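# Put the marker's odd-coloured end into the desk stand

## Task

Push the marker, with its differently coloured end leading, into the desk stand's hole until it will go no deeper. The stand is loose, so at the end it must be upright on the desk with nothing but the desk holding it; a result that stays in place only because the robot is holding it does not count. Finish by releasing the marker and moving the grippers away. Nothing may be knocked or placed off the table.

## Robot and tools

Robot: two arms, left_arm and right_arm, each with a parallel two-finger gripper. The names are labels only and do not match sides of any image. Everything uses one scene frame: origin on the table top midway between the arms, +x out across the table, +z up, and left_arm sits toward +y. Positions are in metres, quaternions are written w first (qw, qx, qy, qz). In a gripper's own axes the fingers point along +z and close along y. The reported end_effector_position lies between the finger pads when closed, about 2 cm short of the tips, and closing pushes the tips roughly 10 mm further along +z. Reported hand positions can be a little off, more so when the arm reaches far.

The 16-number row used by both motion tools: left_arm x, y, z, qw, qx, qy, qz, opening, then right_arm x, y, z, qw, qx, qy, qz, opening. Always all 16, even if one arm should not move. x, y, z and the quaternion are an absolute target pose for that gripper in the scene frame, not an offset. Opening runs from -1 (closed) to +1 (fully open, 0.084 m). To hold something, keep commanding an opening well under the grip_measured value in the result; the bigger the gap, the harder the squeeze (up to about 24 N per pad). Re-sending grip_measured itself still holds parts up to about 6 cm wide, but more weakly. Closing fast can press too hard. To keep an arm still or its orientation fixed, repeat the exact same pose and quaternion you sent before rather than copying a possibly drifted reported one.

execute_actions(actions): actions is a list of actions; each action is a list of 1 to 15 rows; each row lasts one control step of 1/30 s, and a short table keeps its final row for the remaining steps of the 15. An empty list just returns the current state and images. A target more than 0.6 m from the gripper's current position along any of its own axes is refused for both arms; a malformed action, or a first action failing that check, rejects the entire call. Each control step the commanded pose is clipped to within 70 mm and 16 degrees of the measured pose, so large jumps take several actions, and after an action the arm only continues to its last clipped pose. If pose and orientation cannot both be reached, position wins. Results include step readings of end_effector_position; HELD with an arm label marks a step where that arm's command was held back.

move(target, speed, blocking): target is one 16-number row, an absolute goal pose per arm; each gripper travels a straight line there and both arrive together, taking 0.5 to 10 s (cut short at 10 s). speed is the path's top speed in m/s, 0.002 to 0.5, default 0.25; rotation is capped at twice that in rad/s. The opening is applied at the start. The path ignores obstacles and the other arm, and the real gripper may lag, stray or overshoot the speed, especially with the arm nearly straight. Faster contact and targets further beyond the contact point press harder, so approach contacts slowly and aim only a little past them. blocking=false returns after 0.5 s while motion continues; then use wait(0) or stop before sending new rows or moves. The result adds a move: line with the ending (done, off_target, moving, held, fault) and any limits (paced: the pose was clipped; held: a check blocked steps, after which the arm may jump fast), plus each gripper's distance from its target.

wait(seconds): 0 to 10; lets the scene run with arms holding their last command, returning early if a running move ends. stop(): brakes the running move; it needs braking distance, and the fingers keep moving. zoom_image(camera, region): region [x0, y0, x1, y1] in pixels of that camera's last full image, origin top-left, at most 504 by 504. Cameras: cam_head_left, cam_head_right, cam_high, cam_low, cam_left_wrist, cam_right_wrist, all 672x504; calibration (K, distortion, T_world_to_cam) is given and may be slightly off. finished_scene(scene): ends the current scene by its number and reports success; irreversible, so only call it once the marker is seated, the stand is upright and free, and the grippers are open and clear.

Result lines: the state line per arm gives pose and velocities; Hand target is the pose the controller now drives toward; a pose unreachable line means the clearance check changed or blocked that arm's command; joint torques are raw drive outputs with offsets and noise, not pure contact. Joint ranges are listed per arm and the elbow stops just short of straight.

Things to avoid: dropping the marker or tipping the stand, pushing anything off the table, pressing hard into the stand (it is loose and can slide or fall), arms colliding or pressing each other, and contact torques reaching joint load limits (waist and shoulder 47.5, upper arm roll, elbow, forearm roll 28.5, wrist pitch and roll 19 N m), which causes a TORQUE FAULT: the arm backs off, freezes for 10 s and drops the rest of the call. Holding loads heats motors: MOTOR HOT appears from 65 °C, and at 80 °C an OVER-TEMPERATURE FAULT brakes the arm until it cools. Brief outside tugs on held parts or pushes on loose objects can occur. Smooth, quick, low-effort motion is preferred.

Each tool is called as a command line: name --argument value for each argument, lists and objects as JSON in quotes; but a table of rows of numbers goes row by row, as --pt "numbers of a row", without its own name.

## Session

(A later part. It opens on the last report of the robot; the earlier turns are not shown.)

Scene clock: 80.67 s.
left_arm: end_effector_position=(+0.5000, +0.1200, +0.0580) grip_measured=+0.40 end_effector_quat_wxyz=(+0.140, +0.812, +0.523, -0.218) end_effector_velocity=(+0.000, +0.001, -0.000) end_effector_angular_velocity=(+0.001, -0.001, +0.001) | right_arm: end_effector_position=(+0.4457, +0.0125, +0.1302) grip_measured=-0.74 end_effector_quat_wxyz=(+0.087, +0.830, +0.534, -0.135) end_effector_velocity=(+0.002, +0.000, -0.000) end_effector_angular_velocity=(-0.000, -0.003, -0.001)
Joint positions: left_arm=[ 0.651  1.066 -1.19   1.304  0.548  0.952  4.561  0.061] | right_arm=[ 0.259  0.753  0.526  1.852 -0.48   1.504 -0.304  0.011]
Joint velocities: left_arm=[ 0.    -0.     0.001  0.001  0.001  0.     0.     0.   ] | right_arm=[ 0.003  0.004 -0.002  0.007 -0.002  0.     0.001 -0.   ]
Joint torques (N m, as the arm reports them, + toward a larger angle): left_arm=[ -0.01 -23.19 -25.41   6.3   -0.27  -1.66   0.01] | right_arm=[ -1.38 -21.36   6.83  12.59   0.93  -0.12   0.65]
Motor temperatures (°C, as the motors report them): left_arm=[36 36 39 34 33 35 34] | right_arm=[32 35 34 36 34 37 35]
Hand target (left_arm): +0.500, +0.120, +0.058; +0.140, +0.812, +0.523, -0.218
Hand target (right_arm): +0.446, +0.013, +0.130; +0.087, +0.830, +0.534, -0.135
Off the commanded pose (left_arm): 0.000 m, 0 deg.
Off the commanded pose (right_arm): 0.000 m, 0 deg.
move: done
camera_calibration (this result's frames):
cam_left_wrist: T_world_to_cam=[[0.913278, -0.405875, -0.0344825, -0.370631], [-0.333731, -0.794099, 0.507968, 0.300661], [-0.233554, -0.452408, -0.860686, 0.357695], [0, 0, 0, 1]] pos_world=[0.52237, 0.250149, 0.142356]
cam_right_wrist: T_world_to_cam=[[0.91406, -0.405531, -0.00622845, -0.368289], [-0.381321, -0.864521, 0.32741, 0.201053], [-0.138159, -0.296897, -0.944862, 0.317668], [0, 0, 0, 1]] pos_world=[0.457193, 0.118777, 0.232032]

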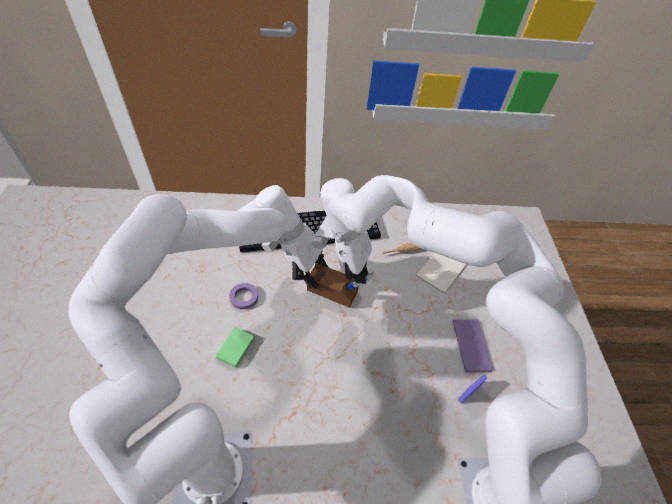

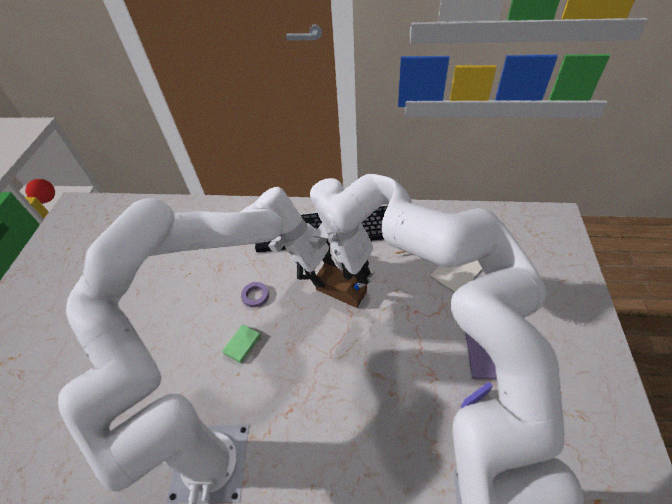

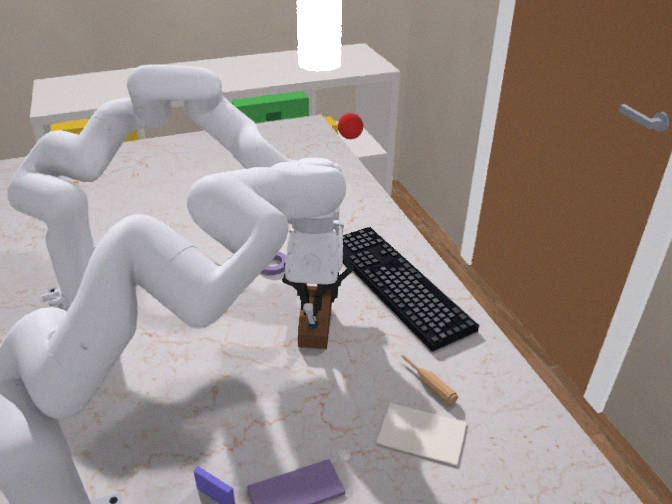

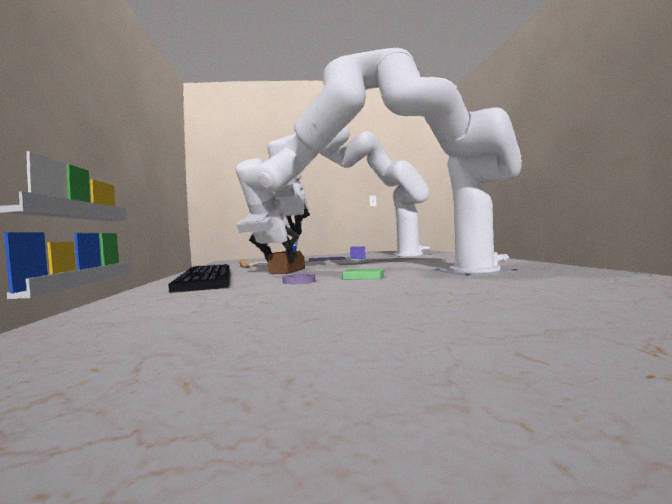

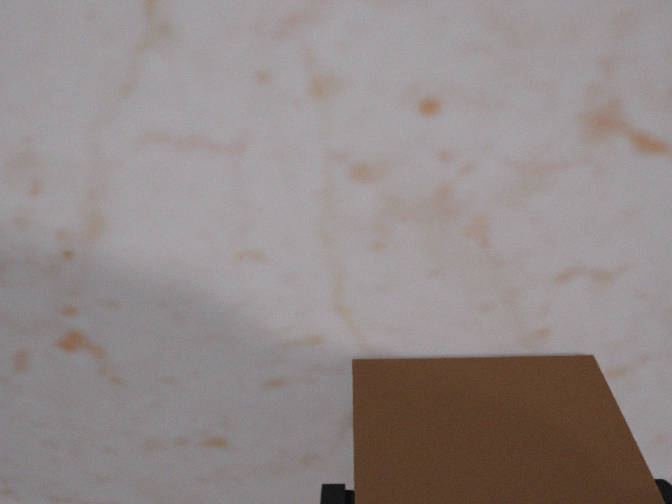

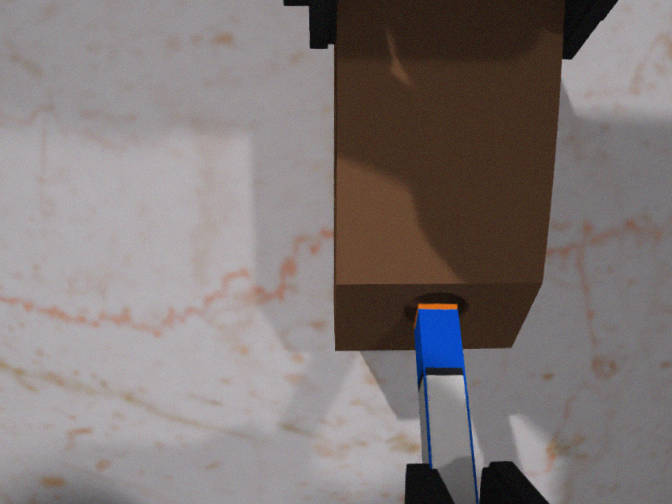

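move --target '[0.50,0.12,0.058,0.140,0.812,0.523,-0.218,-0.3, 0.4469,0.0140,0.1314,0.087,0.830,0.534,-0.135,-1]' --speed 0.02

move --target '[0.50,0.12,0.058,0.140,0.812,0.523,-0.218,-0.3, 0.4495,0.0197,0.1212,0.087,0.830,0.534,-0.135,-1]' --speed 0.012

Scene clock: 86.13 s.
left_arm: end_effector_position=(+0.5000, +0.1200, +0.0580) grip_measured=+0.40 end_effector_quat_wxyz=(+0.140, +0.812, +0.523, -0.218) end_effector_velocity=(-0.001, -0.001, -0.001) end_effector_angular_velocity=(+0.001, +0.002, -0.001) | right_arm: end_effector_position=(+0.4469, +0.0140, +0.1314) grip_measured=-0.74 end_effector_quat_wxyz=(+0.087, +0.830, +0.534, -0.135) end_effector_velocity=(+0.001, +0.001, +0.000) end_effector_angular_velocity=(+0.002, -0.001, +0.000)
Joint positions: left_arm=[ 0.651  1.066 -1.19   1.304  0.548  0.952  4.561  0.061] | right_arm=[ 0.264  0.759  0.525  1.866 -0.481  1.511 -0.305  0.011]
Joint velocities: left_arm=[-0.003 -0.     0.002 -0.     0.     0.    -0.001 -0.   ] | right_arm=[ 0.002  0.002 -0.     0.005  0.     0.001 -0.001 -0.   ]
Joint torques (N m, as the arm reports them, + toward a larger angle): left_arm=[ -0.5  -23.5  -25.68   5.99  -0.02  -1.66  -0.14] | right_arm=[ -1.66 -21.75   6.62  12.05   1.06  -0.1    0.73]
Motor temperatures (°C, as the motors report them): left_arm=[36 36 39 34 33 35 34] | right_arm=[32 35 34 36 34 36 35]
Hand target (left_arm): +0.500, +0.120, +0.058; +0.140, +0.812, +0.523, -0.218
Hand target (right_arm): +0.447, +0.014, +0.131; +0.087, +0.830, +0.534, -0.135
Off the commanded pose (left_arm): 0.000 m, 0 deg.
Off the commanded pose (right_arm): 0.000 m, 0 deg.
move: done
camera_calibration (this result's frames):
cam_left_wrist: T_world_to_cam=[[0.913278, -0.405875, -0.0344824, -0.370631], [-0.33373, -0.794099, 0.507968, 0.300661], [-0.233554, -0.452408, -0.860686, 0.357695], [0, 0, 0, 1]] pos_world=[0.52237, 0.250149, 0.142357]
cam_right_wrist: T_world_to_cam=[[0.914044, -0.405567, -0.00619709, -0.368726], [-0.381378, -0.86453, 0.32732, 0.202439], [-0.138108, -0.296822, -0.944893, 0.319303], [0, 0, 0, 1]] pos_world=[0.458336, 0.120247, 0.23316]

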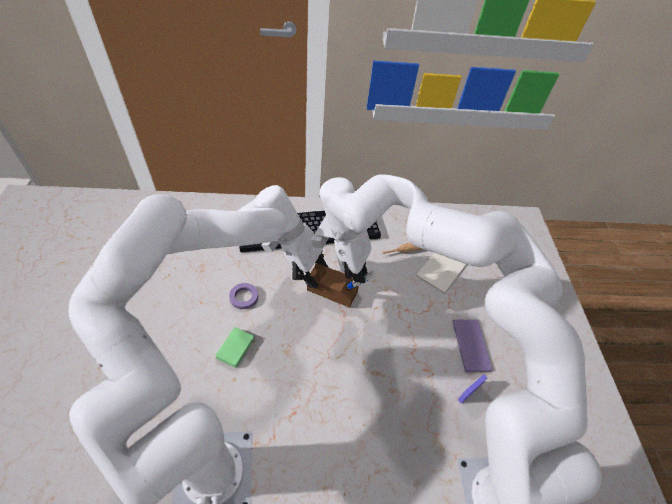

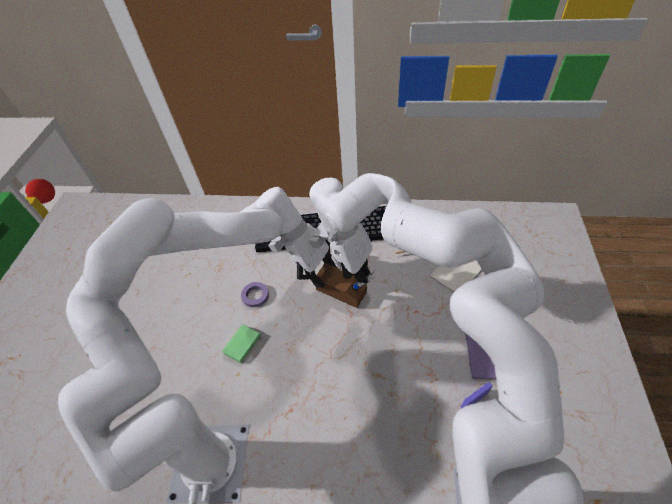

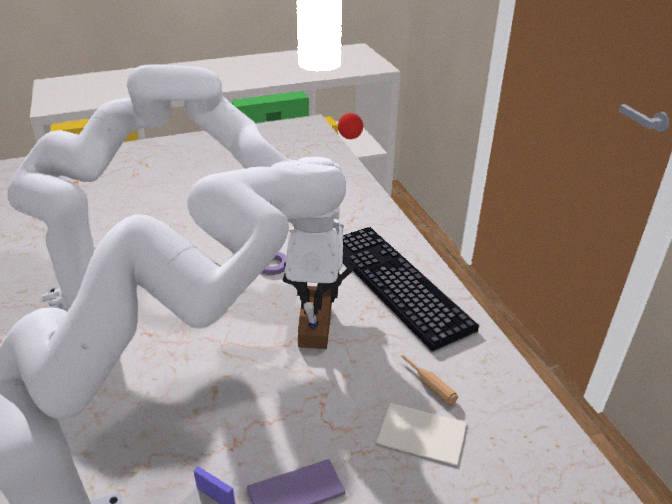

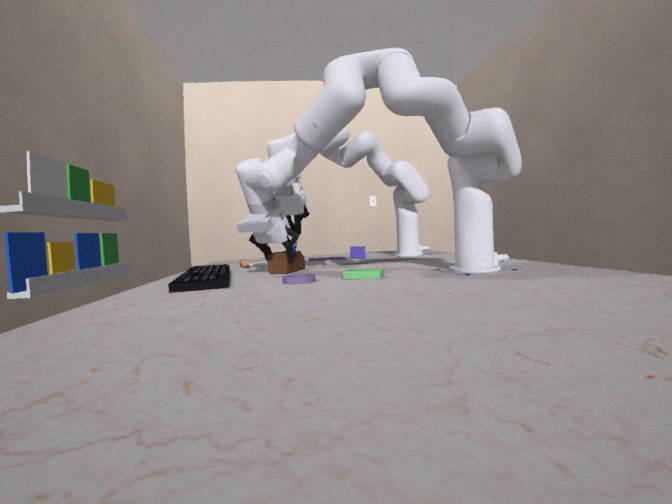

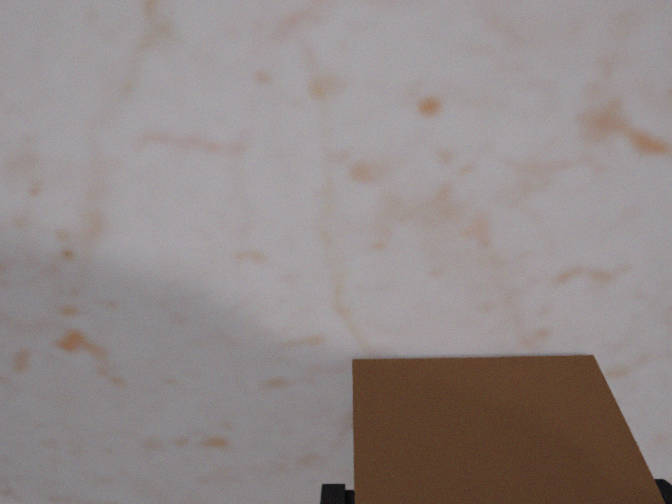

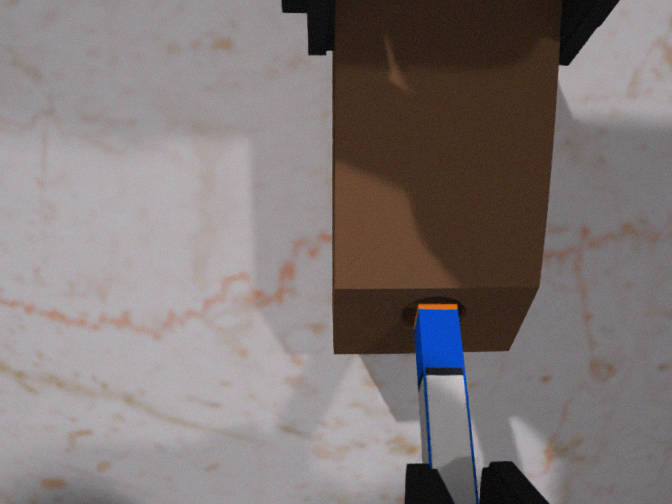

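Scene clock: 87.37 s.
left_arm: end_effector_position=(+0.5000, +0.1200, +0.0580) grip_measured=+0.40 end_effector_quat_wxyz=(+0.140, +0.812, +0.523, -0.218) end_effector_velocity=(-0.000, -0.001, +0.000) end_effector_angular_velocity=(+0.000, -0.000, -0.001) | right_arm: end_effector_position=(+0.4494, +0.0196, +0.1213) grip_measured=-0.74 end_effector_quat_wxyz=(+0.087, +0.830, +0.534, -0.135) end_effector_velocity=(+0.000, +0.000, -0.002) end_effector_angular_velocity=(-0.004, -0.000, +0.000)
Joint positions: left_arm=[ 0.651  1.066 -1.19   1.304  0.548  0.952  4.561  0.061] | right_arm=[ 0.279  0.79   0.519  1.89  -0.489  1.505 -0.298  0.011]
Joint velocities: left_arm=[-0.001 -0.    -0.001 -0.     0.    -0.    -0.001 -0.   ] | right_arm=[ 0.003  0.005 -0.002  0.004 -0.003  0.002  0.001 -0.   ]
Joint torques (N m, as the arm reports them, + toward a larger angle): left_arm=[ -0.15 -22.94 -25.55   6.13  -0.03  -1.62  -0.18] | right_arm=[ -1.19 -22.22   6.65  12.65   0.72  -0.44   0.72]
Motor temperatures (°C, as the motors report them): left_arm=[36 36 39 34 33 35 34] | right_arm=[32 35 34 36 34 36 35]
Hand target (left_arm): +0.500, +0.120, +0.058; +0.140, +0.812, +0.523, -0.218
Hand target (right_arm): +0.449, +0.020, +0.121; +0.087, +0.830, +0.534, -0.135
Off the commanded pose (left_arm): 0.000 m, 0 deg.
Off the commanded pose (right_arm): 0.000 m, 0 deg.
move: done
camera_calibration (this result's frames):
cam_left_wrist: T_world_to_cam=[[0.913278, -0.405875, -0.0344823, -0.370631], [-0.333731, -0.794099, 0.507968, 0.300661], [-0.233554, -0.452408, -0.860686, 0.357695], [0, 0, 0, 1]] pos_world=[0.52237, 0.250149, 0.142357]
cam_right_wrist: T_world_to_cam=[[0.91405, -0.405554, -0.00626314, -0.3688], [-0.381322, -0.864491, 0.327489, 0.211513], [-0.138229, -0.296953, -0.944834, 0.311843], [0, 0, 0, 1]] pos_world=[0.460861, 0.125886, 0.223062]

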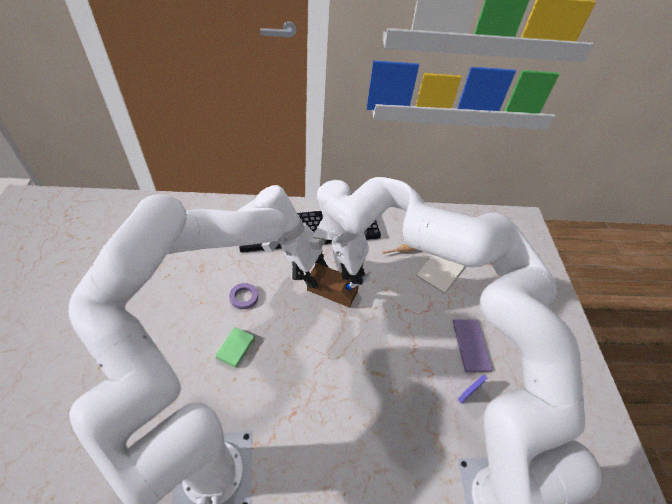

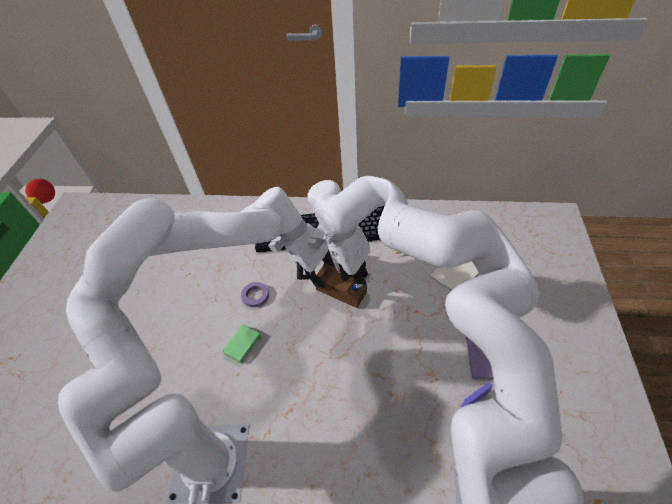

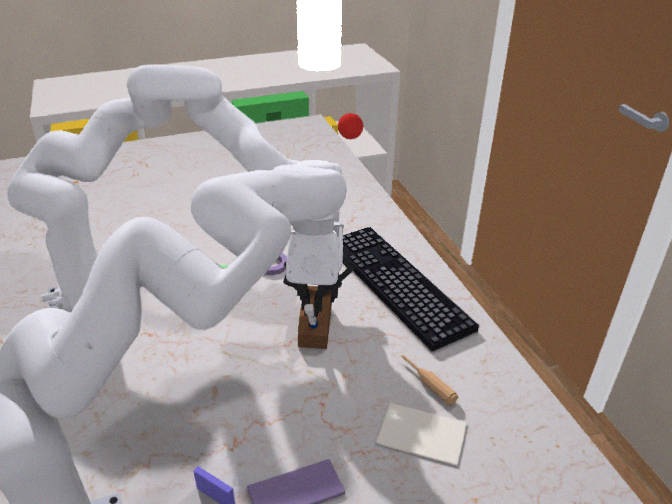

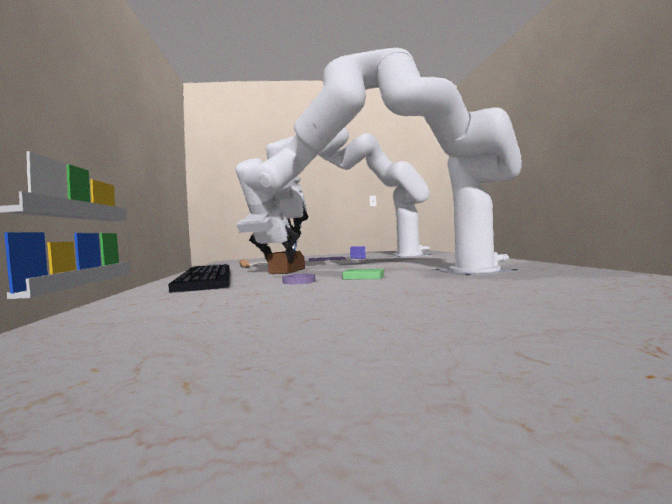

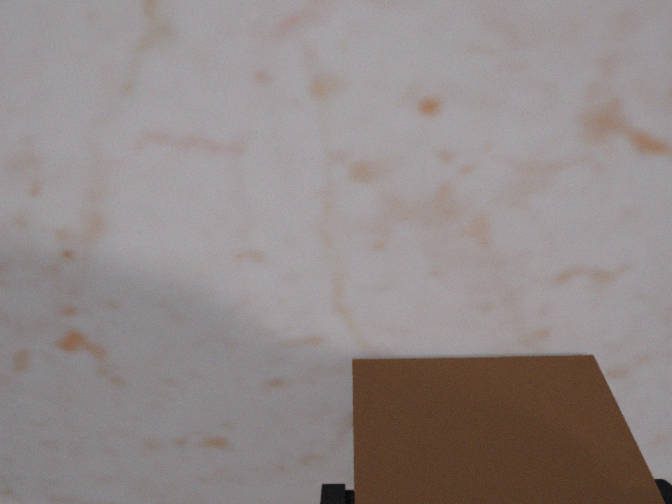

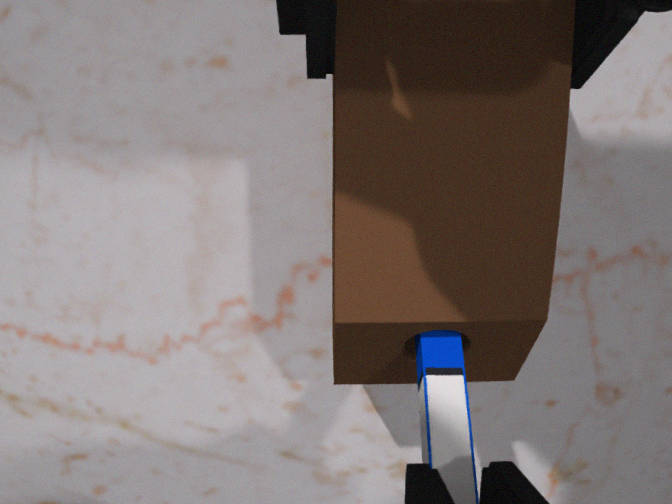

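move --target '[0.50,0.12,0.058,0.140,0.812,0.523,-0.218,-0.3,0.4521,0.0254,0.1110,0.087,0.830,0.534,-0.135,-1]' --speed 0.012

Scene clock: 96.87 s.
left_arm: end_effector_position=(+0.5000, +0.1200, +0.0580) grip_measured=+0.40 end_effector_quat_wxyz=(+0.140, +0.812, +0.523, -0.218) end_effector_velocity=(-0.000, -0.001, +0.001) end_effector_angular_velocity=(-0.001, -0.001, -0.002) | right_arm: end_effector_position=(+0.4519, +0.0254, +0.1111) grip_measured=-0.74 end_effector_quat_wxyz=(+0.087, +0.830, +0.534, -0.135) end_effector_velocity=(+0.001, +0.001, -0.001) end_effector_angular_velocity=(+0.001, -0.001, -0.002)
Joint positions: left_arm=[ 0.651  1.066 -1.19   1.304  0.548  0.952  4.561  0.061] | right_arm=[ 0.294  0.822  0.513  1.917 -0.496  1.5   -0.293  0.011]
Joint velocities: left_arm=[-0.001  0.    -0.002  0.     0.    -0.    -0.    -0.   ] | right_arm=[ 0.003  0.005 -0.001  0.007 -0.001  0.     0.002 -0.   ]
Joint torques (N m, as the arm reports them, + toward a larger angle): left_arm=[ -0.54 -23.28 -25.71   6.33  -0.17  -1.62  -0.17] | right_arm=[ -2.34 -22.78   6.43  12.33   0.7   -0.69   0.85]
Motor temperatures (°C, as the motors report them): left_arm=[36 36 39 34 33 35 34] | right_arm=[32 35 34 36 34 36 35]
Hand target (left_arm): +0.500, +0.120, +0.058; +0.140, +0.812, +0.523, -0.218
Hand target (right_arm): +0.452, +0.025, +0.111; +0.087, +0.830, +0.534, -0.135
Off the commanded pose (left_arm): 0.000 m, 0 deg.
Off the commanded pose (right_arm): 0.000 m, 0 deg.
move: done
camera_calibration (this result's frames):
cam_left_wrist: T_world_to_cam=[[0.913278, -0.405875, -0.0344791, -0.370632], [-0.333732, -0.794097, 0.50797, 0.300659], [-0.233552, -0.452411, -0.860684, 0.357694], [0, 0, 0, 1]] pos_world=[0.52237, 0.250147, 0.142357]
cam_right_wrist: T_world_to_cam=[[0.914078, -0.405491, -0.00628177, -0.368901], [-0.381267, -0.864544, 0.327412, 0.220787], [-0.138193, -0.296885, -0.944861, 0.304278], [0, 0, 0, 1]] pos_world=[0.463432, 0.13163, 0.212895]

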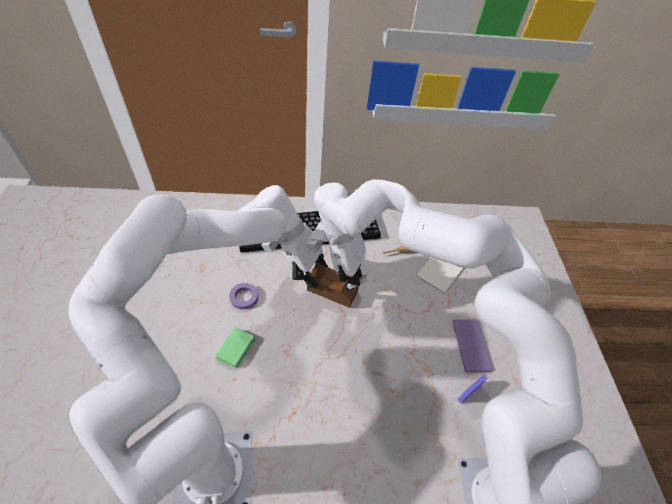

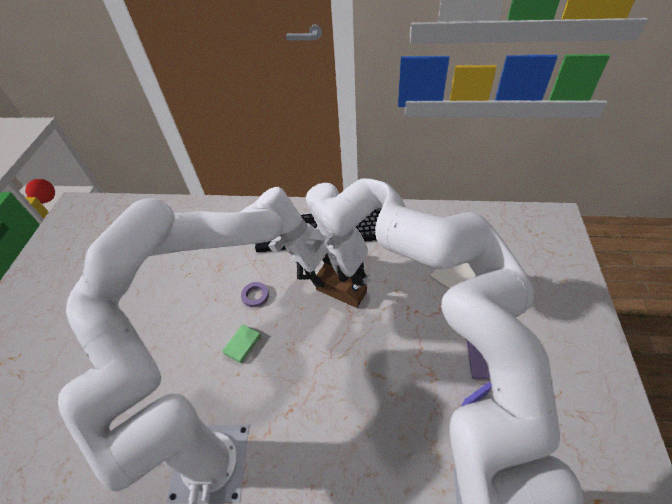

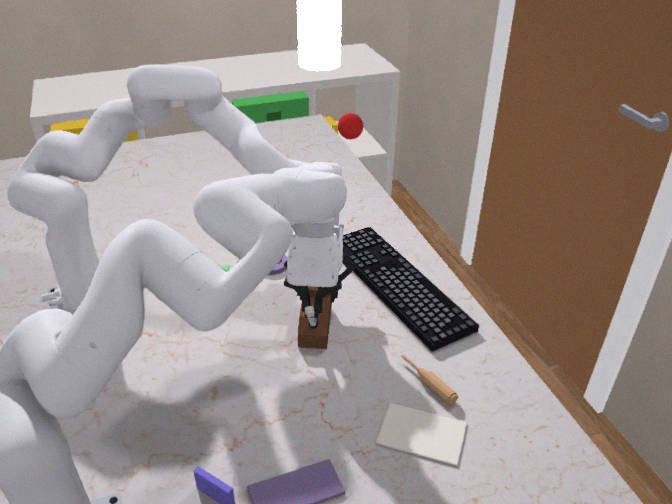

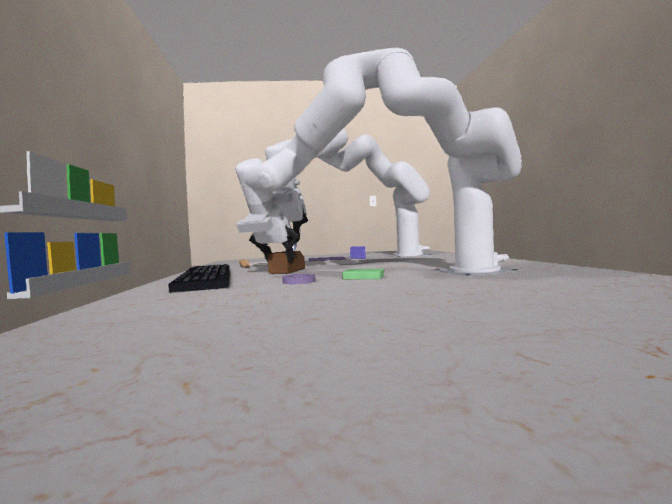

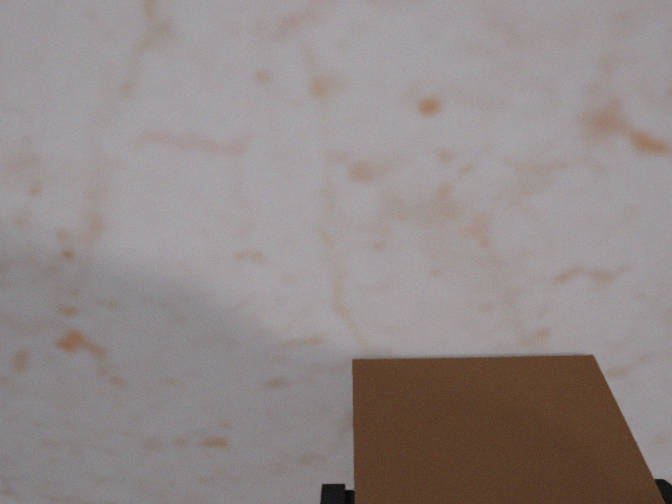

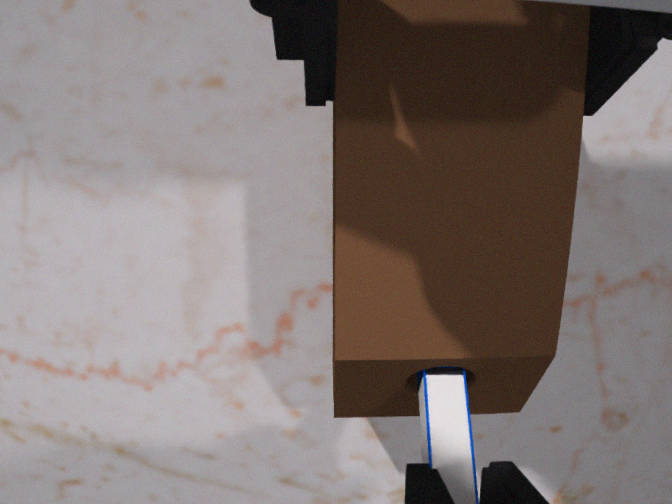

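move --target '[0.50,0.12,0.058,0.140,0.812,0.523,-0.218,-0.3,0.4532,0.0278,0.1067,0.087,0.830,0.534,-0.135,-1]' --speed 0.01

Scene clock: 100.63 s.
left_arm: end_effector_position=(+0.5000, +0.1201, +0.0579) grip_measured=+0.41 end_effector_quat_wxyz=(+0.140, +0.812, +0.523, -0.218) end_effector_velocity=(+0.000, +0.001, -0.001) end_effector_angular_velocity=(+0.002, +0.001, +0.002) | right_arm: end_effector_position=(+0.4544, +0.0261, +0.1092) grip_measured=-0.74 end_effector_quat_wxyz=(+0.088, +0.831, +0.533, -0.134) end_effector_velocity=(+0.000, +0.001, -0.002) end_effector_angular_velocity=(-0.001, -0.000, +0.004)
Joint positions: left_arm=[ 0.651  1.066 -1.19   1.304  0.548  0.952  4.561  0.061] | right_arm=[ 0.299  0.833  0.51   1.931 -0.5    1.502 -0.291  0.011]
Joint velocities: left_arm=[ 0.    -0.     0.003  0.     0.    -0.    -0.     0.   ] | right_arm=[ 0.003  0.006  0.     0.003 -0.004 -0.002 -0.001  0.   ]
Joint torques (N m, as the arm reports them, + toward a larger angle): left_arm=[ -0.89 -23.9  -26.57   6.27  -0.26  -1.32  -0.38] | right_arm=[  1.32 -13.99   9.46   9.01   2.35  -4.37   0.78]
Motor temperatures (°C, as the motors report them): left_arm=[36 36 39 34 33 35 34] | right_arm=[32 35 34 36 34 36 35]
Hand target (left_arm): +0.500, +0.120, +0.058; +0.140, +0.812, +0.523, -0.218
Hand target (right_arm): +0.453, +0.028, +0.107; +0.087, +0.830, +0.534, -0.135
Off the commanded pose (left_arm): 0.000 m, 0 deg.
Off the commanded pose (right_arm): 0.003 m, 0 deg.
move: done
camera_calibration (this result's frames):
cam_left_wrist: T_world_to_cam=[[0.913289, -0.405849, -0.0345003, -0.370623], [-0.333713, -0.794138, 0.507918, 0.300787], [-0.233536, -0.452362, -0.860715, 0.357605], [0, 0, 0, 1]] pos_world=[0.522376, 0.250216, 0.142234]
cam_right_wrist: T_world_to_cam=[[0.912952, -0.408056, -0.00291801, -0.370602], [-0.384655, -0.86294, 0.32768, 0.224498], [-0.13623, -0.298034, -0.944784, 0.302159], [0, 0, 0, 1]] pos_world=[0.46586, 0.132556, 0.210831]

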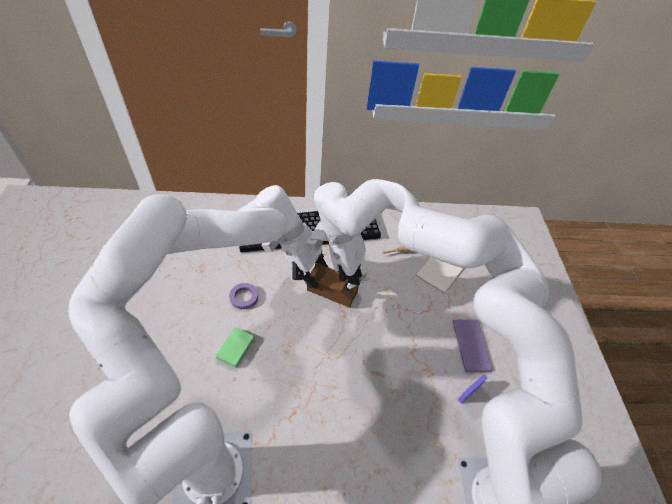

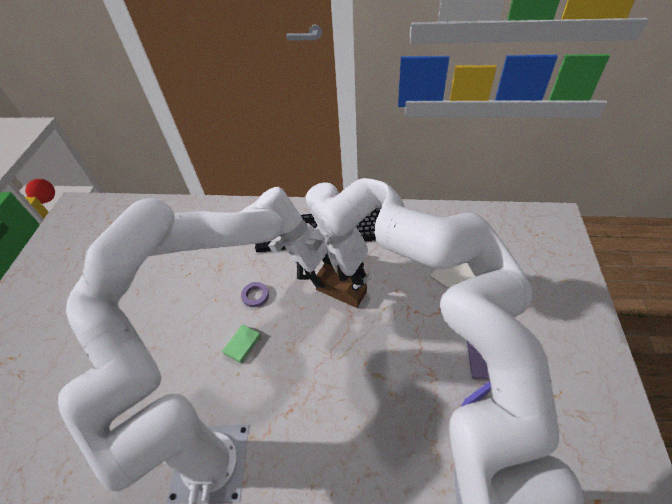

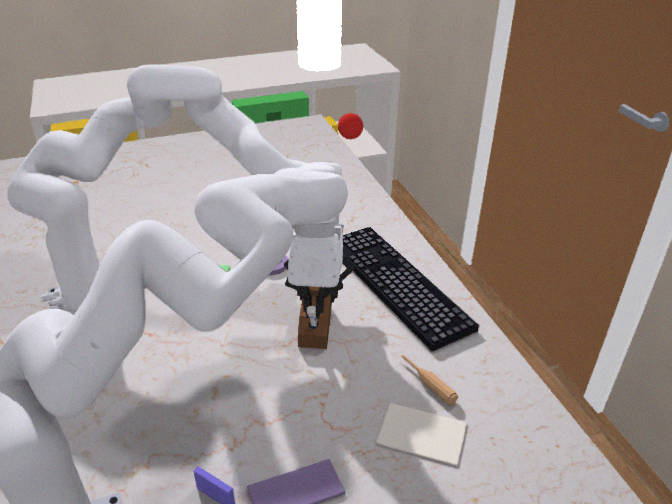

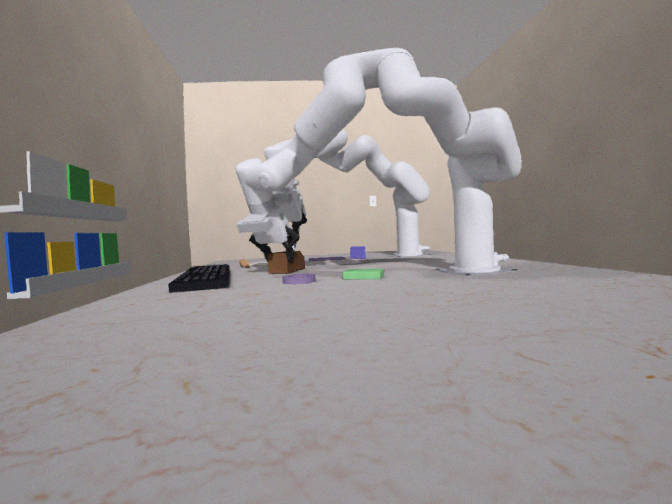

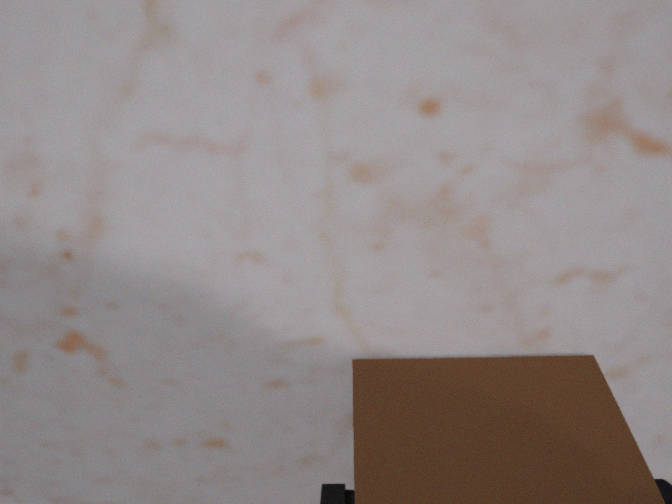

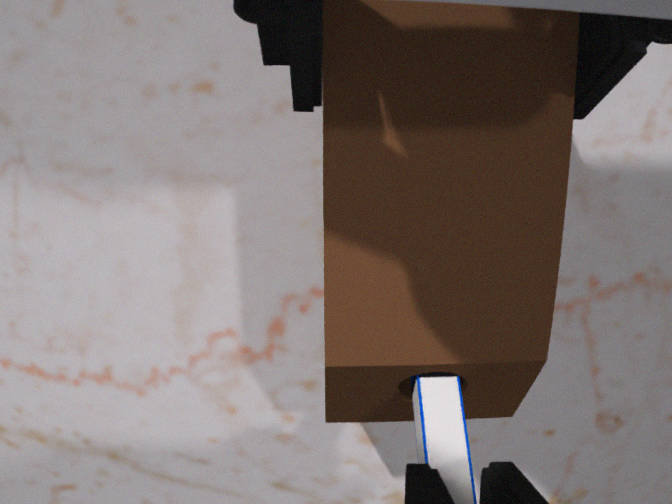

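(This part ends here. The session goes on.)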